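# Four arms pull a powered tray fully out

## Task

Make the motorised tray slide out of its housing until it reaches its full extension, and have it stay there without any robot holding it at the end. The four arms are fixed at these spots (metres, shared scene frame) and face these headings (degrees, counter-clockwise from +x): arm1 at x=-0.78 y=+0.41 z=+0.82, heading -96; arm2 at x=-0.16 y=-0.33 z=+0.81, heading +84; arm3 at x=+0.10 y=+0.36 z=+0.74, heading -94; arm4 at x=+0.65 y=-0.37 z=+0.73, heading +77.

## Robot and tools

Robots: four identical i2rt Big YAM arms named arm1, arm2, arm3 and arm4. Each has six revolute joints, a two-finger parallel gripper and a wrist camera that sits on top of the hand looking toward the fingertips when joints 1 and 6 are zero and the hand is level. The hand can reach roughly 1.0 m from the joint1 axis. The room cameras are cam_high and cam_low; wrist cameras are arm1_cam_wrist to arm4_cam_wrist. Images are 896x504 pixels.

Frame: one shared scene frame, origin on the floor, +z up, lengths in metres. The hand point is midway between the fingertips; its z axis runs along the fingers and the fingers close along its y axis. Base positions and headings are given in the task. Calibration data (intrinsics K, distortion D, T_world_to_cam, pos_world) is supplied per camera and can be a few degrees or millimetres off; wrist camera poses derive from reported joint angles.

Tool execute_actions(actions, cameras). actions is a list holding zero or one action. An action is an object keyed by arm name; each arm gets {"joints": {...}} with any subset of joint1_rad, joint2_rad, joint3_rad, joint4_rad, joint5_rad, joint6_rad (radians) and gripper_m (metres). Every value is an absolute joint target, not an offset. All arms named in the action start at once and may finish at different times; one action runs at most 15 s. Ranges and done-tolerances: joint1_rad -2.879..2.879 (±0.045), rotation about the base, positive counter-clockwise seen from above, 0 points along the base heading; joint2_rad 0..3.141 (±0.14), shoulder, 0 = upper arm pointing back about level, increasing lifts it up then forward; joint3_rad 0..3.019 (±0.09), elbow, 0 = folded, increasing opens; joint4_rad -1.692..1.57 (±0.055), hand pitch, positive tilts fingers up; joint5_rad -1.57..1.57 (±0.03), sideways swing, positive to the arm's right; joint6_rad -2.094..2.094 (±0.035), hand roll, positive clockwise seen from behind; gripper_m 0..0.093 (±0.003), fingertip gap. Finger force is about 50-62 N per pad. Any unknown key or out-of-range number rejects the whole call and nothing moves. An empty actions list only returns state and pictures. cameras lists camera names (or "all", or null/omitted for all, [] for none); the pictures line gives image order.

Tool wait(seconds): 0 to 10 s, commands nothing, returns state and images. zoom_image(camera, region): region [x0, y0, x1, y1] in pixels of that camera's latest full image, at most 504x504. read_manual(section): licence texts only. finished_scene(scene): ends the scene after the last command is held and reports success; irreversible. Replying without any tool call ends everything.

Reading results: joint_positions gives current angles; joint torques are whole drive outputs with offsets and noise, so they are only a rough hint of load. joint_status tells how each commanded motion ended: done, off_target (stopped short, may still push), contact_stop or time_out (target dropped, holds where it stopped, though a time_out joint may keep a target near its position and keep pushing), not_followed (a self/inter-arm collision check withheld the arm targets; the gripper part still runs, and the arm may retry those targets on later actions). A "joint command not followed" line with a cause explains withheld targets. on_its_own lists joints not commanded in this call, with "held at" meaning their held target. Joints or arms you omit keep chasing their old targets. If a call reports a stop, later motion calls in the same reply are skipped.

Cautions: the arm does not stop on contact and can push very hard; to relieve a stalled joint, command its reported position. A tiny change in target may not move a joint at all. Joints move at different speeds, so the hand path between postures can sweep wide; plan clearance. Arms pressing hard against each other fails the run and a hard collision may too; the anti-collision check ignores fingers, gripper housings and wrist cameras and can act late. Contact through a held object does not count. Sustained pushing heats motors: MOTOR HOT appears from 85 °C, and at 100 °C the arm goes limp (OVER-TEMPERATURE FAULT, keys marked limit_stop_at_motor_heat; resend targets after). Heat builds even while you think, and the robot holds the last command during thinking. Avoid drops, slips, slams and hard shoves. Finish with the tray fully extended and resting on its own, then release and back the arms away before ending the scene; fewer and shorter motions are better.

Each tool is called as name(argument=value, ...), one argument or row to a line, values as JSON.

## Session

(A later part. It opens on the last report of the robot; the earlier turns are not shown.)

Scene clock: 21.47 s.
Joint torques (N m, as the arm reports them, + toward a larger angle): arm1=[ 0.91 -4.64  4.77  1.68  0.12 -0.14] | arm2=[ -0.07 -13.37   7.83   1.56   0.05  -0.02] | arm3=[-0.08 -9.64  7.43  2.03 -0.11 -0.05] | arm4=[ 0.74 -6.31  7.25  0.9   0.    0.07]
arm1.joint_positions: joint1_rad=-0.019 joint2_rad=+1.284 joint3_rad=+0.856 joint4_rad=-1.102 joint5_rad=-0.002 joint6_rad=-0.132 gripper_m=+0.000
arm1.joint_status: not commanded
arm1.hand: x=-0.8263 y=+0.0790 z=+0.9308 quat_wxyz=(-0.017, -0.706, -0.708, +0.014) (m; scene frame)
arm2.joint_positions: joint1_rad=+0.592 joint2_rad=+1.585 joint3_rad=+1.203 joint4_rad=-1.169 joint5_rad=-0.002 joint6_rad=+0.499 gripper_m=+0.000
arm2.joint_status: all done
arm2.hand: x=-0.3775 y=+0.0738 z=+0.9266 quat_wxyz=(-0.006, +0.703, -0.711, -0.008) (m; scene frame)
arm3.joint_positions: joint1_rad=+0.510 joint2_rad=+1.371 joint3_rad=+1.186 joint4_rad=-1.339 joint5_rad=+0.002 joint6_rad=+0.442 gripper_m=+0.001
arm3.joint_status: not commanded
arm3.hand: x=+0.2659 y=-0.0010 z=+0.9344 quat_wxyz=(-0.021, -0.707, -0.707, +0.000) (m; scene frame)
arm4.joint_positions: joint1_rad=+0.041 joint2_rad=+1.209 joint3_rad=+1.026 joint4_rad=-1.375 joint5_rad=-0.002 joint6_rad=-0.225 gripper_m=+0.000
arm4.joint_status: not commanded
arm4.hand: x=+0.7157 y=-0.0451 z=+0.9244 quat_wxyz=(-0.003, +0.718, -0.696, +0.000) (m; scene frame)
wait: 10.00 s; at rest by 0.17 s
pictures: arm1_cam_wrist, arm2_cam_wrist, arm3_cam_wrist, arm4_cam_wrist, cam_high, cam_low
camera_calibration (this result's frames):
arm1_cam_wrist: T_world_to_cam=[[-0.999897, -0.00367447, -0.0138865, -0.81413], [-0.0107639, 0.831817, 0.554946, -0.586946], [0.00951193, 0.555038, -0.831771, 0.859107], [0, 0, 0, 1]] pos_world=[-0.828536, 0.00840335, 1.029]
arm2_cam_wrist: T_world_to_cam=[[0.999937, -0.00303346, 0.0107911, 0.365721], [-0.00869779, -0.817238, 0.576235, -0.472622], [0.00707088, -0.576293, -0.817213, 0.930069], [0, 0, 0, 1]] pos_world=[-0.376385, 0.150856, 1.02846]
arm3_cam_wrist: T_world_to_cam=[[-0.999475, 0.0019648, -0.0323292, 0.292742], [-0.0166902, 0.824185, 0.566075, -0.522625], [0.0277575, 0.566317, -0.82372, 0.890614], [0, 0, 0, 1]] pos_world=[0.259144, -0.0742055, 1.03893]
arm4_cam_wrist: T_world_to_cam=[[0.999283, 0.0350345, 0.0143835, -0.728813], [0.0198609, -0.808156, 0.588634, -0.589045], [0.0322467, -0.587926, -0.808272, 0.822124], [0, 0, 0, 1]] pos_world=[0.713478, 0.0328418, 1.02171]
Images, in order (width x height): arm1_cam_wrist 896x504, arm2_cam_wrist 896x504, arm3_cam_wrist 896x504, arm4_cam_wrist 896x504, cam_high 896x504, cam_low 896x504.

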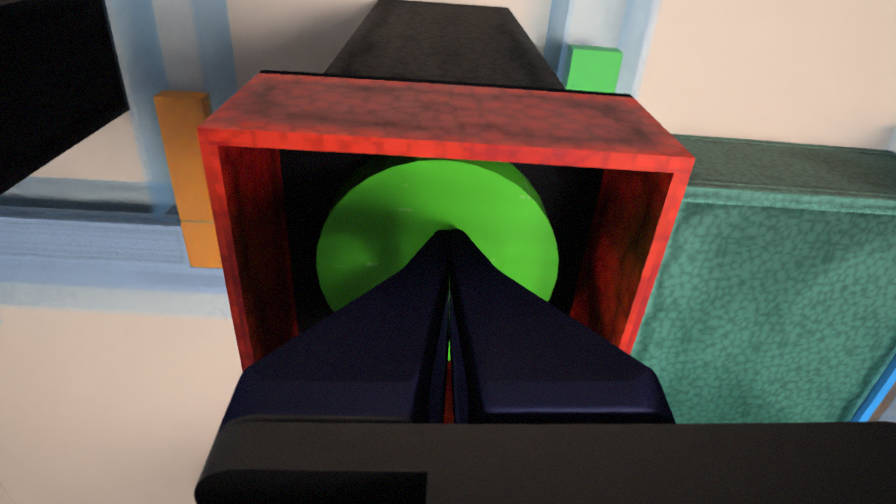

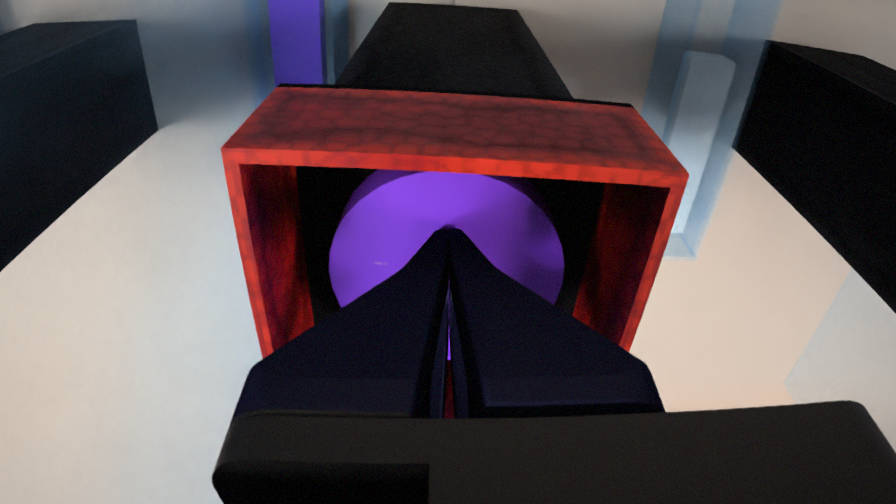

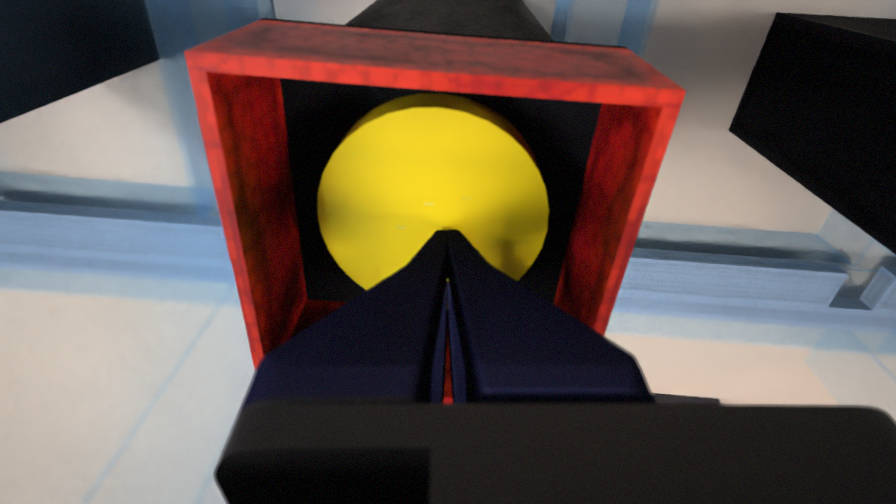

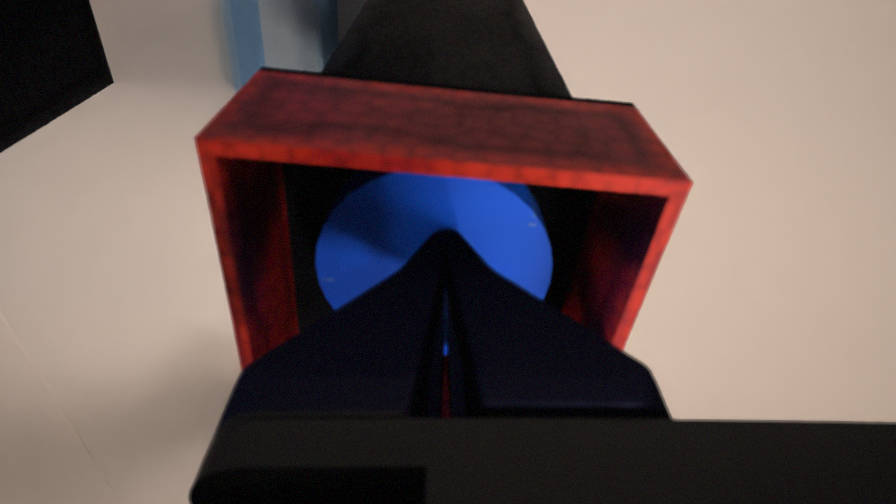

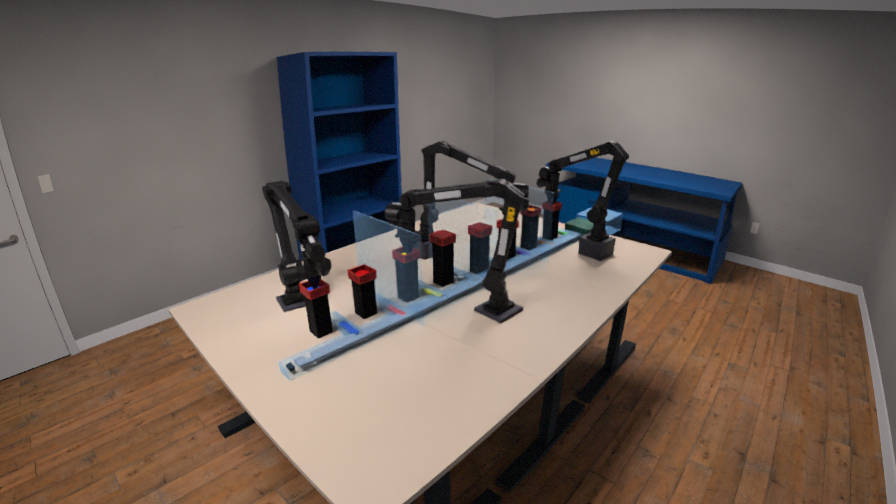

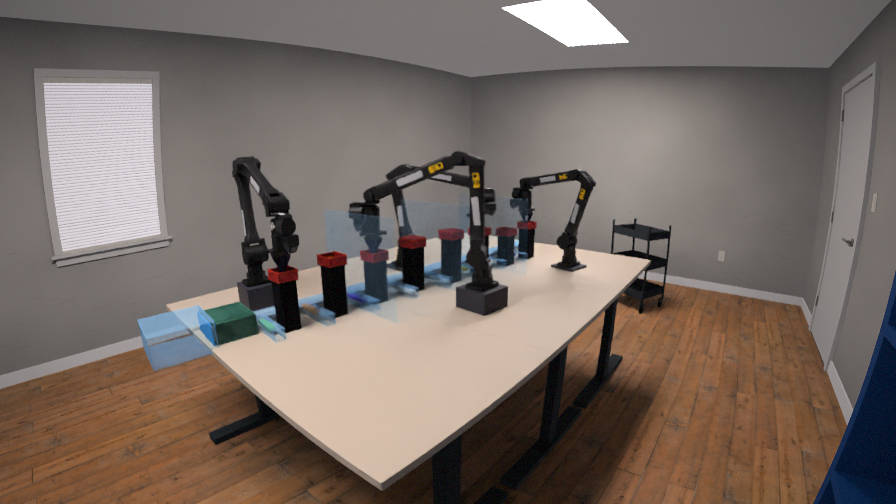

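wait(
  seconds=10,
)

zoom_image(
  camera="cam_high",
  region=[320, 270, 460, 345],
)

zoom_image(
  camera="cam_high",
  region=[480, 215, 620, 290],
)

Scene clock: 33.17 s.
Joint torques (N m, as the arm reports them, + toward a larger angle): arm1=[ 0.88 -4.79  4.79  1.65  0.11 -0.15] | arm2=[  0.12 -12.97   7.89   1.67   0.08  -0.01] | arm3=[-0.01 -9.58  7.43  2.01 -0.12 -0.05] | arm4=[ 0.76 -6.29  7.25  0.88  0.    0.06]
arm1.joint_positions: joint1_rad=-0.019 joint2_rad=+1.284 joint3_rad=+0.856 joint4_rad=-1.102 joint5_rad=-0.002 joint6_rad=-0.132 gripper_m=+0.000
arm1.joint_status: not commanded
arm1.hand: x=-0.8263 y=+0.0790 z=+0.9308 quat_wxyz=(-0.017, -0.706, -0.708, +0.014) (m; scene frame)
arm2.joint_positions: joint1_rad=+0.592 joint2_rad=+1.585 joint3_rad=+1.203 joint4_rad=-1.169 joint5_rad=-0.002 joint6_rad=+0.499 gripper_m=+0.000
arm2.joint_status: all done
arm2.hand: x=-0.3775 y=+0.0738 z=+0.9266 quat_wxyz=(-0.006, +0.703, -0.711, -0.008) (m; scene frame)
arm3.joint_positions: joint1_rad=+0.510 joint2_rad=+1.371 joint3_rad=+1.186 joint4_rad=-1.339 joint5_rad=+0.002 joint6_rad=+0.442 gripper_m=+0.001
arm3.joint_status: not commanded
arm3.hand: x=+0.2659 y=-0.0010 z=+0.9344 quat_wxyz=(-0.021, -0.707, -0.707, +0.000) (m; scene frame)
arm4.joint_positions: joint1_rad=+0.041 joint2_rad=+1.209 joint3_rad=+1.026 joint4_rad=-1.375 joint5_rad=-0.002 joint6_rad=-0.225 gripper_m=+0.000
arm4.joint_status: not commanded
arm4.hand: x=+0.7157 y=-0.0451 z=+0.9244 quat_wxyz=(-0.003, +0.718, -0.696, +0.000) (m; scene frame)
wait: 10.00 s; at rest from the start
pictures: arm1_cam_wrist, arm2_cam_wrist, arm3_cam_wrist, arm4_cam_wrist, cam_high, cam_low
camera_calibration (this result's frames):
arm1_cam_wrist: T_world_to_cam=[[-0.999897, -0.00367447, -0.0138865, -0.81413], [-0.0107639, 0.831817, 0.554946, -0.586946], [0.00951193, 0.555038, -0.831771, 0.859107], [0, 0, 0, 1]] pos_world=[-0.828536, 0.00840335, 1.029]
arm2_cam_wrist: T_world_to_cam=[[0.999937, -0.00303346, 0.0107911, 0.365721], [-0.00869779, -0.817238, 0.576235, -0.472622], [0.00707088, -0.576293, -0.817213, 0.930069], [0, 0, 0, 1]] pos_world=[-0.376385, 0.150856, 1.02846]
arm3_cam_wrist: T_world_to_cam=[[-0.999475, 0.0019648, -0.0323292, 0.292742], [-0.0166902, 0.824185, 0.566075, -0.522625], [0.0277575, 0.566317, -0.82372, 0.890614], [0, 0, 0, 1]] pos_world=[0.259144, -0.0742055, 1.03893]
arm4_cam_wrist: T_world_to_cam=[[0.999283, 0.0350345, 0.0143835, -0.728813], [0.0198609, -0.808156, 0.588634, -0.589045], [0.0322467, -0.587926, -0.808272, 0.822124], [0, 0, 0, 1]] pos_world=[0.713478, 0.0328418, 1.02171]
Images, in order (width x height): arm1_cam_wrist 896x504, arm2_cam_wrist 896x504, arm3_cam_wrist 896x504, arm4_cam_wrist 896x504, cam_high 896x504, cam_low 896x504.

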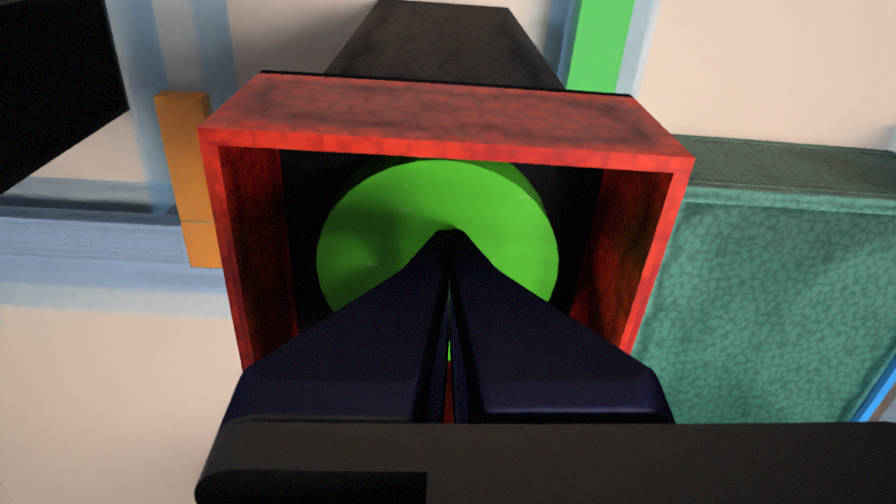

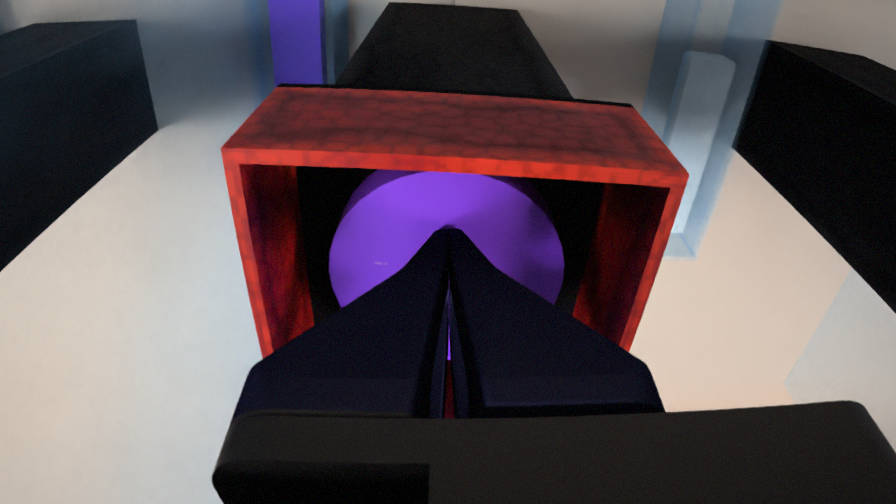

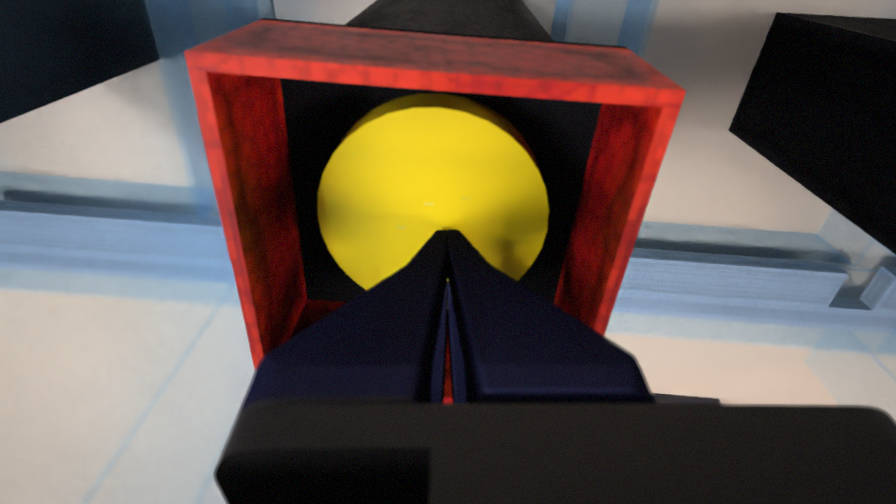

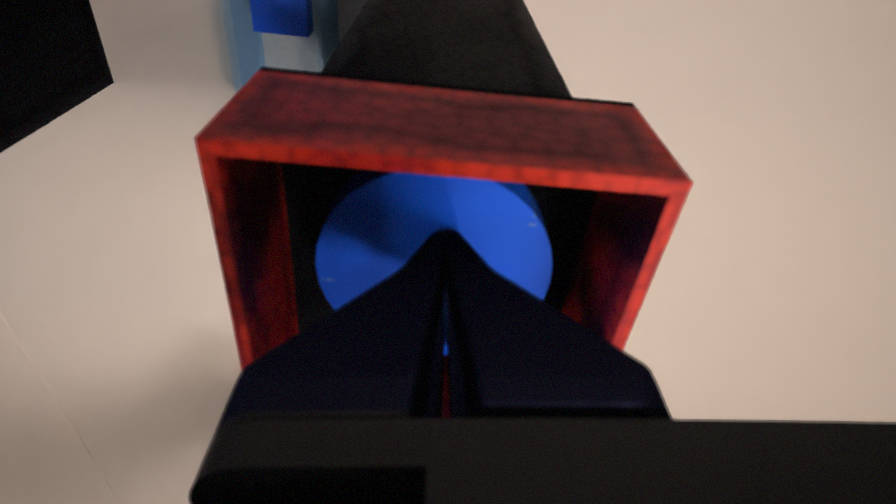

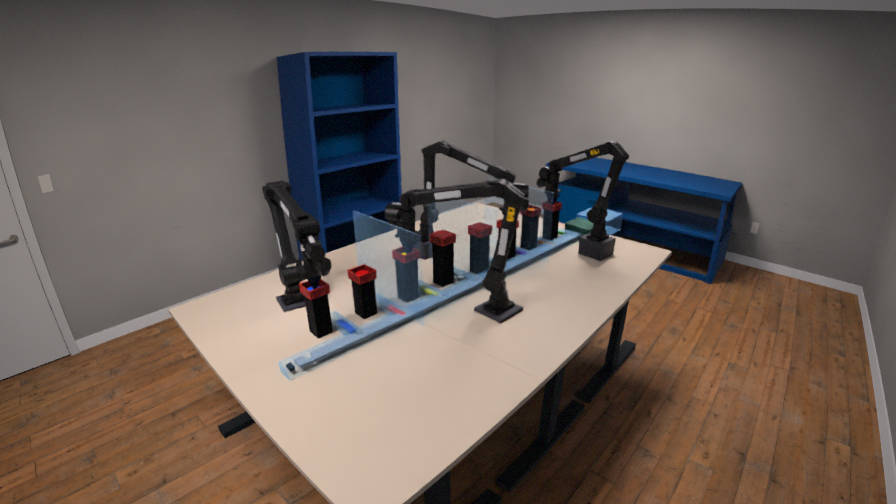

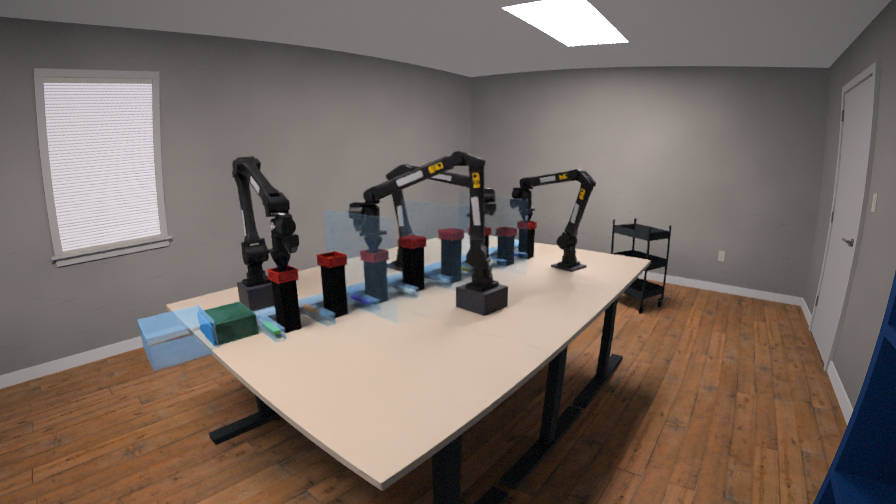

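Region (320, 270, 460, 345) of cam_high's 896x504 image, scaled by 3.600, with more detail than that image has; it fills the top 270 rows of this view, and the rest is white.

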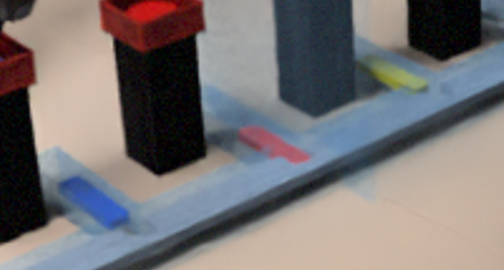

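Region (480, 215, 620, 290) of cam_high's 896x504 image, scaled by 3.600, with more detail than that image has; it fills the top 270 rows of this view, and the rest is white.

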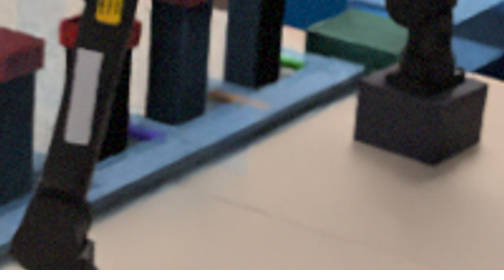

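wait(
  seconds=10,
)

zoom_image(
  camera="cam_high",
  region=[320, 270, 460, 345],
)

zoom_image(
  camera="cam_low",
  region=[250, 280, 390, 355],
)

Scene clock: 43.70 s.
Joint torques (N m, as the arm reports them, + toward a larger angle): arm1=[ 0.88 -4.53  4.79  1.67  0.09 -0.15] | arm2=[  0.51 -13.17   7.86   1.63   0.11   0.02] | arm3=[-0.16 -9.51  7.4   2.02 -0.1  -0.05] | arm4=[ 0.76 -6.27  7.25  0.9   0.    0.06]
arm1.joint_positions: joint1_rad=-0.019 joint2_rad=+1.284 joint3_rad=+0.856 joint4_rad=-1.102 joint5_rad=-0.002 joint6_rad=-0.132 gripper_m=+0.000
arm1.joint_status: not commanded
arm1.hand: x=-0.8263 y=+0.0790 z=+0.9308 quat_wxyz=(-0.017, -0.706, -0.708, +0.014) (m; scene frame)
arm2.joint_positions: joint1_rad=+0.592 joint2_rad=+1.585 joint3_rad=+1.203 joint4_rad=-1.169 joint5_rad=-0.002 joint6_rad=+0.499 gripper_m=+0.000
arm2.joint_status: all done
arm2.hand: x=-0.3775 y=+0.0738 z=+0.9266 quat_wxyz=(-0.006, +0.703, -0.711, -0.008) (m; scene frame)
arm3.joint_positions: joint1_rad=+0.510 joint2_rad=+1.371 joint3_rad=+1.186 joint4_rad=-1.339 joint5_rad=+0.002 joint6_rad=+0.442 gripper_m=+0.001
arm3.joint_status: not commanded
arm3.hand: x=+0.2659 y=-0.0010 z=+0.9344 quat_wxyz=(-0.021, -0.707, -0.707, +0.000) (m; scene frame)
arm4.joint_positions: joint1_rad=+0.041 joint2_rad=+1.209 joint3_rad=+1.026 joint4_rad=-1.375 joint5_rad=-0.002 joint6_rad=-0.225 gripper_m=+0.000
arm4.joint_status: not commanded
arm4.hand: x=+0.7157 y=-0.0451 z=+0.9244 quat_wxyz=(-0.003, +0.718, -0.696, +0.000) (m; scene frame)
wait: 10.00 s; at rest from the start
pictures: arm1_cam_wrist, arm2_cam_wrist, arm3_cam_wrist, arm4_cam_wrist, cam_high, cam_low
camera_calibration (this result's frames):
arm1_cam_wrist: T_world_to_cam=[[-0.999897, -0.00367447, -0.0138865, -0.81413], [-0.0107639, 0.831817, 0.554946, -0.586946], [0.00951193, 0.555038, -0.831771, 0.859107], [0, 0, 0, 1]] pos_world=[-0.828536, 0.00840335, 1.029]
arm2_cam_wrist: T_world_to_cam=[[0.999937, -0.00303346, 0.0107911, 0.365721], [-0.00869779, -0.817238, 0.576235, -0.472622], [0.00707088, -0.576293, -0.817213, 0.930069], [0, 0, 0, 1]] pos_world=[-0.376385, 0.150856, 1.02846]
arm3_cam_wrist: T_world_to_cam=[[-0.999475, 0.0019648, -0.0323292, 0.292742], [-0.0166902, 0.824185, 0.566075, -0.522625], [0.0277575, 0.566317, -0.82372, 0.890614], [0, 0, 0, 1]] pos_world=[0.259144, -0.0742055, 1.03893]
arm4_cam_wrist: T_world_to_cam=[[0.999283, 0.0350345, 0.0143835, -0.728813], [0.0198609, -0.808156, 0.588634, -0.589045], [0.0322467, -0.587926, -0.808272, 0.822124], [0, 0, 0, 1]] pos_world=[0.713478, 0.0328418, 1.02171]
Images, in order (width x height): arm1_cam_wrist 896x504, arm2_cam_wrist 896x504, arm3_cam_wrist 896x504, arm4_cam_wrist 896x504, cam_high 896x504, cam_low 896x504.

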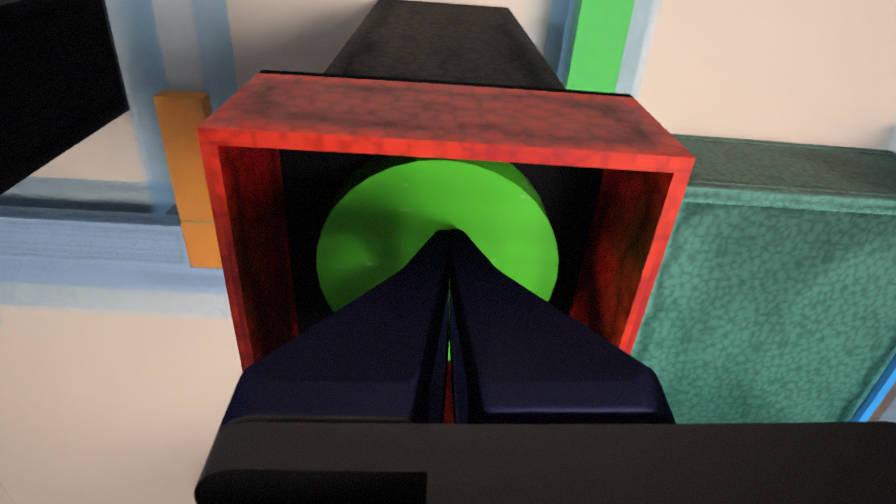

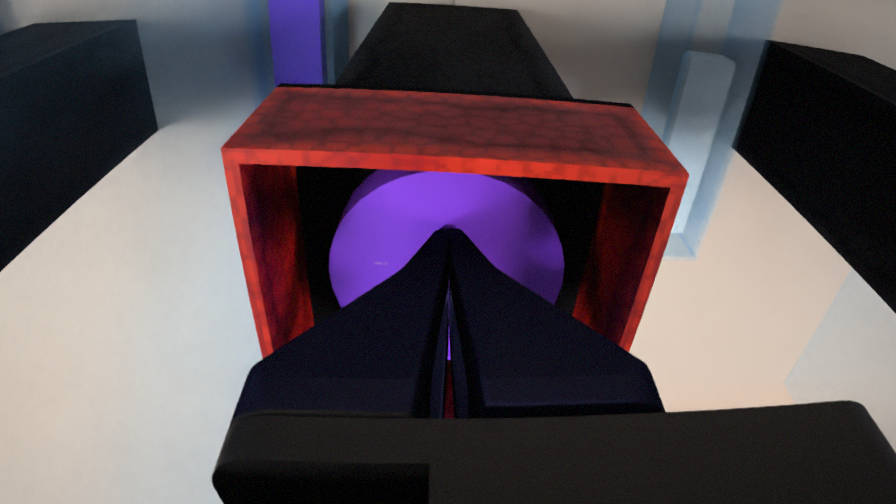

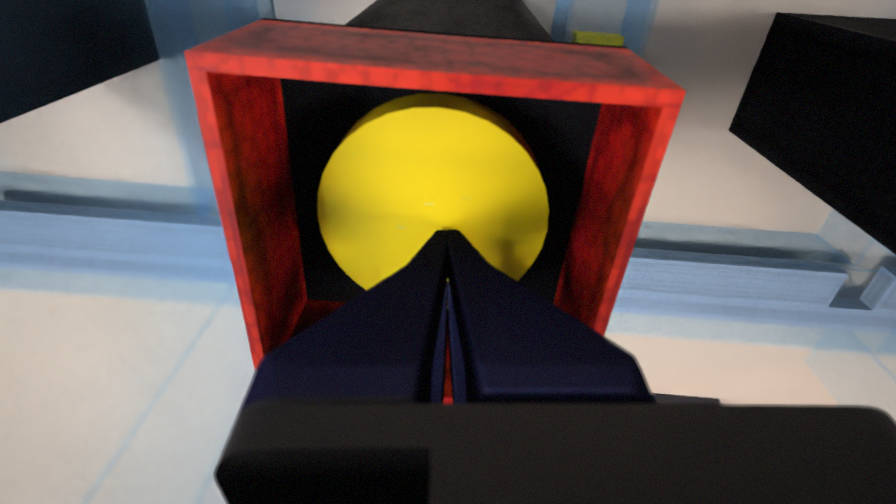

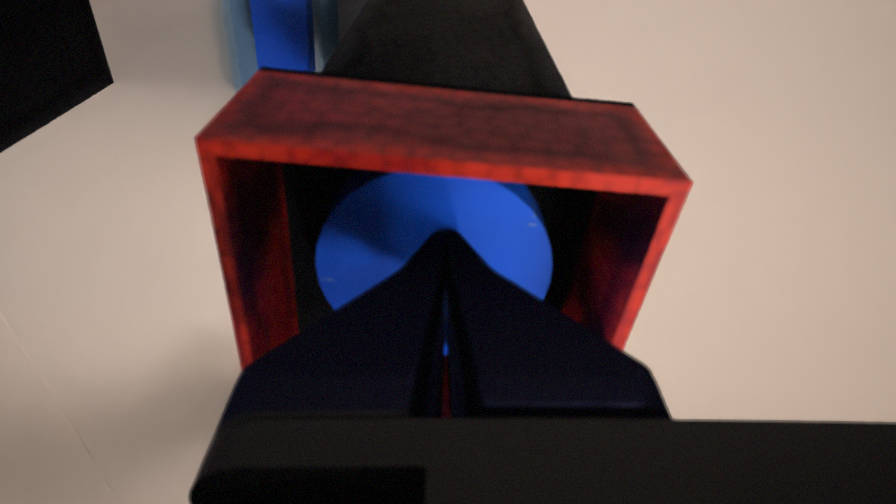

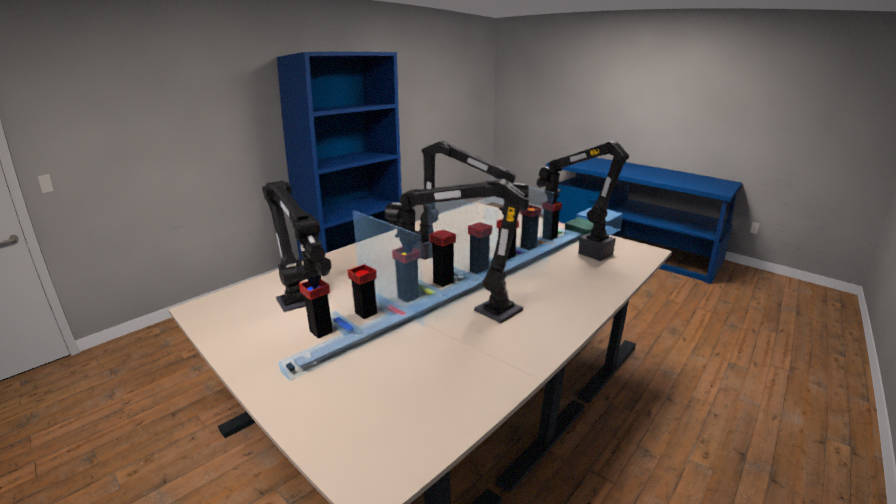

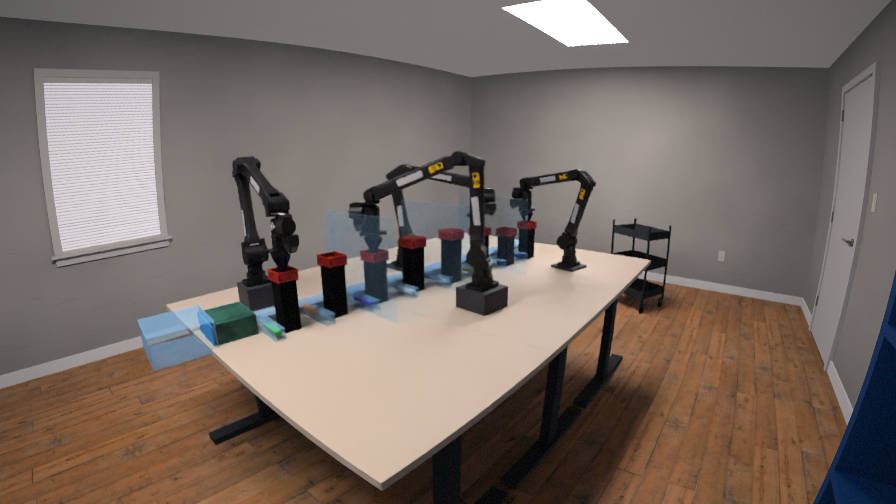

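Region (320, 270, 460, 345) of cam_high's 896x504 image, scaled by 3.600, with more detail than that image has; it fills the top 270 rows of this view, and the rest is white.

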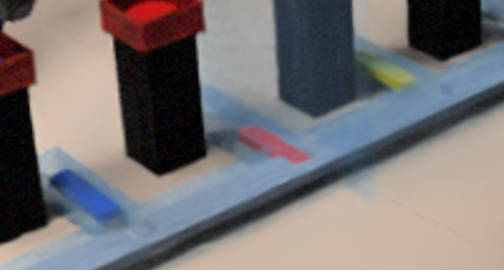

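Region (250, 280, 390, 355) of cam_low's 896x504 image, scaled by 3.600, with more detail than that image has; it fills the top 270 rows of this view, and the rest is white.

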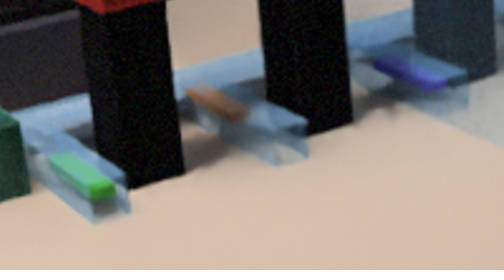

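wait(
  seconds=10,
)

zoom_image(
  camera="cam_high",
  region=[320, 270, 460, 345],
)

zoom_image(
  camera="cam_low",
  region=[250, 280, 390, 355],
)

Scene clock: 54.97 s.
Joint torques (N m, as the arm reports them, + toward a larger angle): arm1=[ 0.72 -4.58  4.83  1.67  0.1  -0.17] | arm2=[  0.   -13.44   7.75   1.77   0.06   0.01] | arm3=[-0.11 -9.56  7.41  2.   -0.11 -0.05] | arm4=[ 0.75 -6.28  7.24  0.9   0.    0.07]
arm1.joint_positions: joint1_rad=-0.019 joint2_rad=+1.284 joint3_rad=+0.856 joint4_rad=-1.102 joint5_rad=-0.002 joint6_rad=-0.132 gripper_m=+0.000
arm1.joint_status: not commanded
arm1.hand: x=-0.8263 y=+0.0790 z=+0.9308 quat_wxyz=(-0.017, -0.706, -0.708, +0.014) (m; scene frame)
arm2.joint_positions: joint1_rad=+0.592 joint2_rad=+1.585 joint3_rad=+1.203 joint4_rad=-1.169 joint5_rad=-0.002 joint6_rad=+0.499 gripper_m=+0.000
arm2.joint_status: all done
arm2.hand: x=-0.3775 y=+0.0738 z=+0.9266 quat_wxyz=(-0.006, +0.703, -0.711, -0.008) (m; scene frame)
arm3.joint_positions: joint1_rad=+0.510 joint2_rad=+1.371 joint3_rad=+1.186 joint4_rad=-1.339 joint5_rad=+0.002 joint6_rad=+0.442 gripper_m=+0.001
arm3.joint_status: not commanded
arm3.hand: x=+0.2659 y=-0.0010 z=+0.9344 quat_wxyz=(-0.021, -0.707, -0.707, +0.000) (m; scene frame)
arm4.joint_positions: joint1_rad=+0.041 joint2_rad=+1.209 joint3_rad=+1.026 joint4_rad=-1.375 joint5_rad=-0.002 joint6_rad=-0.225 gripper_m=+0.000
arm4.joint_status: not commanded
arm4.hand: x=+0.7157 y=-0.0451 z=+0.9244 quat_wxyz=(-0.003, +0.718, -0.696, +0.000) (m; scene frame)
wait: 10.00 s; at rest from the start
pictures: arm1_cam_wrist, arm2_cam_wrist, arm3_cam_wrist, arm4_cam_wrist, cam_high, cam_low
camera_calibration (this result's frames):
arm1_cam_wrist: T_world_to_cam=[[-0.999897, -0.00367447, -0.0138865, -0.81413], [-0.0107639, 0.831817, 0.554946, -0.586946], [0.00951193, 0.555038, -0.831771, 0.859107], [0, 0, 0, 1]] pos_world=[-0.828536, 0.00840335, 1.029]
arm2_cam_wrist: T_world_to_cam=[[0.999937, -0.00303346, 0.0107911, 0.365721], [-0.00869779, -0.817238, 0.576235, -0.472622], [0.00707088, -0.576293, -0.817213, 0.930069], [0, 0, 0, 1]] pos_world=[-0.376385, 0.150856, 1.02846]
arm3_cam_wrist: T_world_to_cam=[[-0.999475, 0.0019648, -0.0323292, 0.292742], [-0.0166902, 0.824185, 0.566075, -0.522625], [0.0277575, 0.566317, -0.82372, 0.890614], [0, 0, 0, 1]] pos_world=[0.259144, -0.0742055, 1.03893]
arm4_cam_wrist: T_world_to_cam=[[0.999283, 0.0350345, 0.0143835, -0.728813], [0.0198609, -0.808156, 0.588634, -0.589045], [0.0322467, -0.587926, -0.808272, 0.822124], [0, 0, 0, 1]] pos_world=[0.713478, 0.0328418, 1.02171]
Images, in order (width x height): arm1_cam_wrist 896x504, arm2_cam_wrist 896x504, arm3_cam_wrist 896x504, arm4_cam_wrist 896x504, cam_high 896x504, cam_low 896x504.

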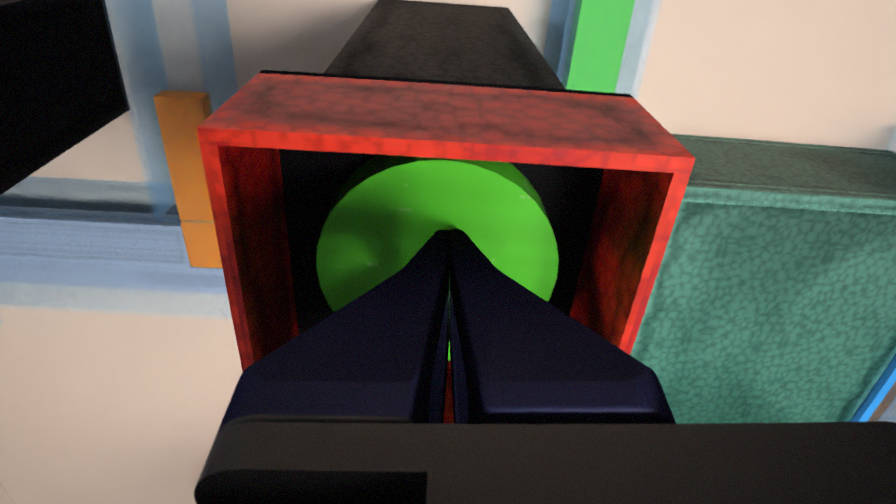

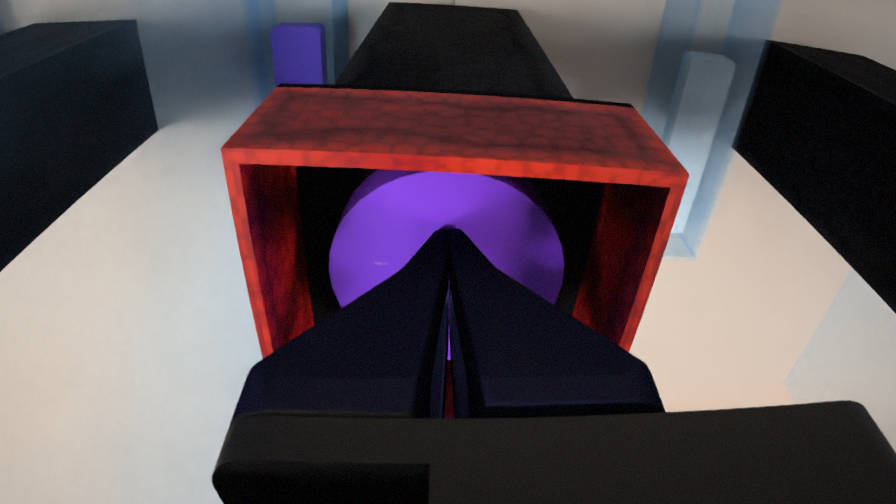

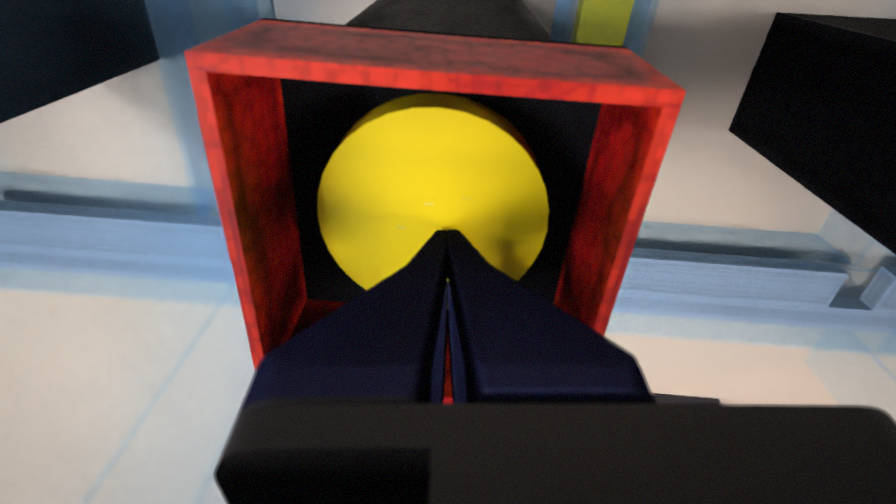

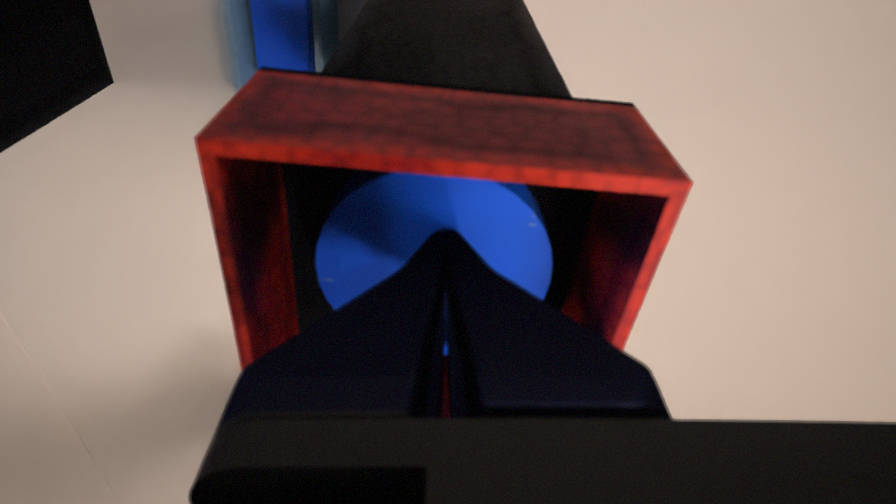

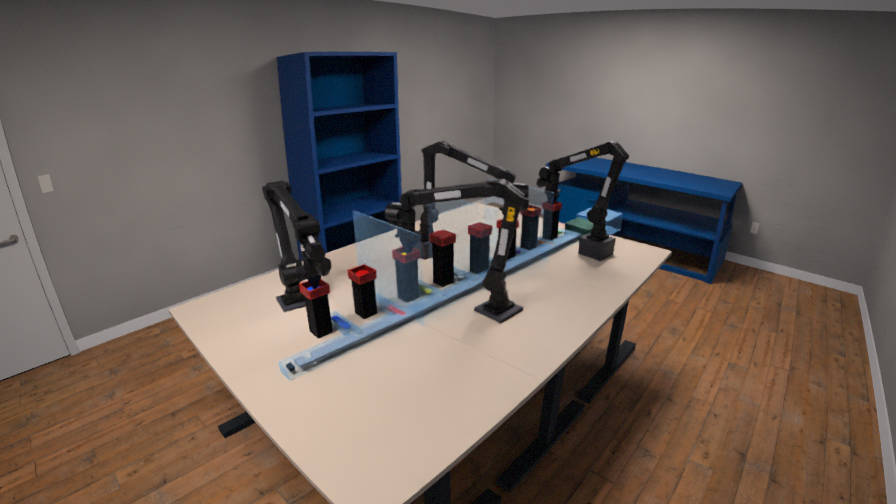

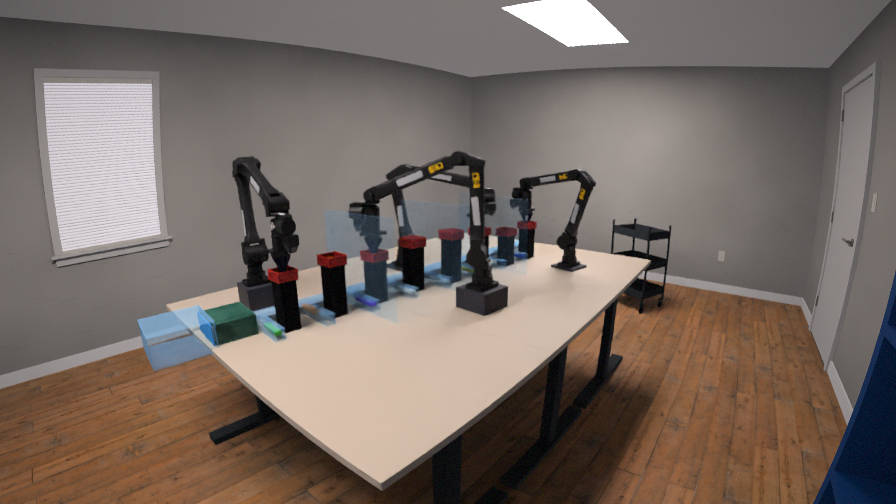

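Region (320, 270, 460, 345) of cam_high's 896x504 image, scaled by 3.600, with more detail than that image has; it fills the top 270 rows of this view, and the rest is white.

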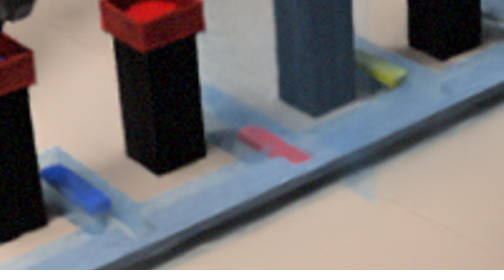

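Region (250, 280, 390, 355) of cam_low's 896x504 image, scaled by 3.600, with more detail than that image has; it fills the top 270 rows of this view, and the rest is white.

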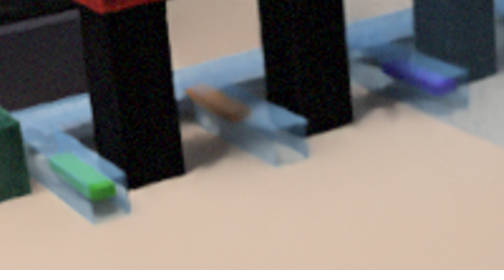

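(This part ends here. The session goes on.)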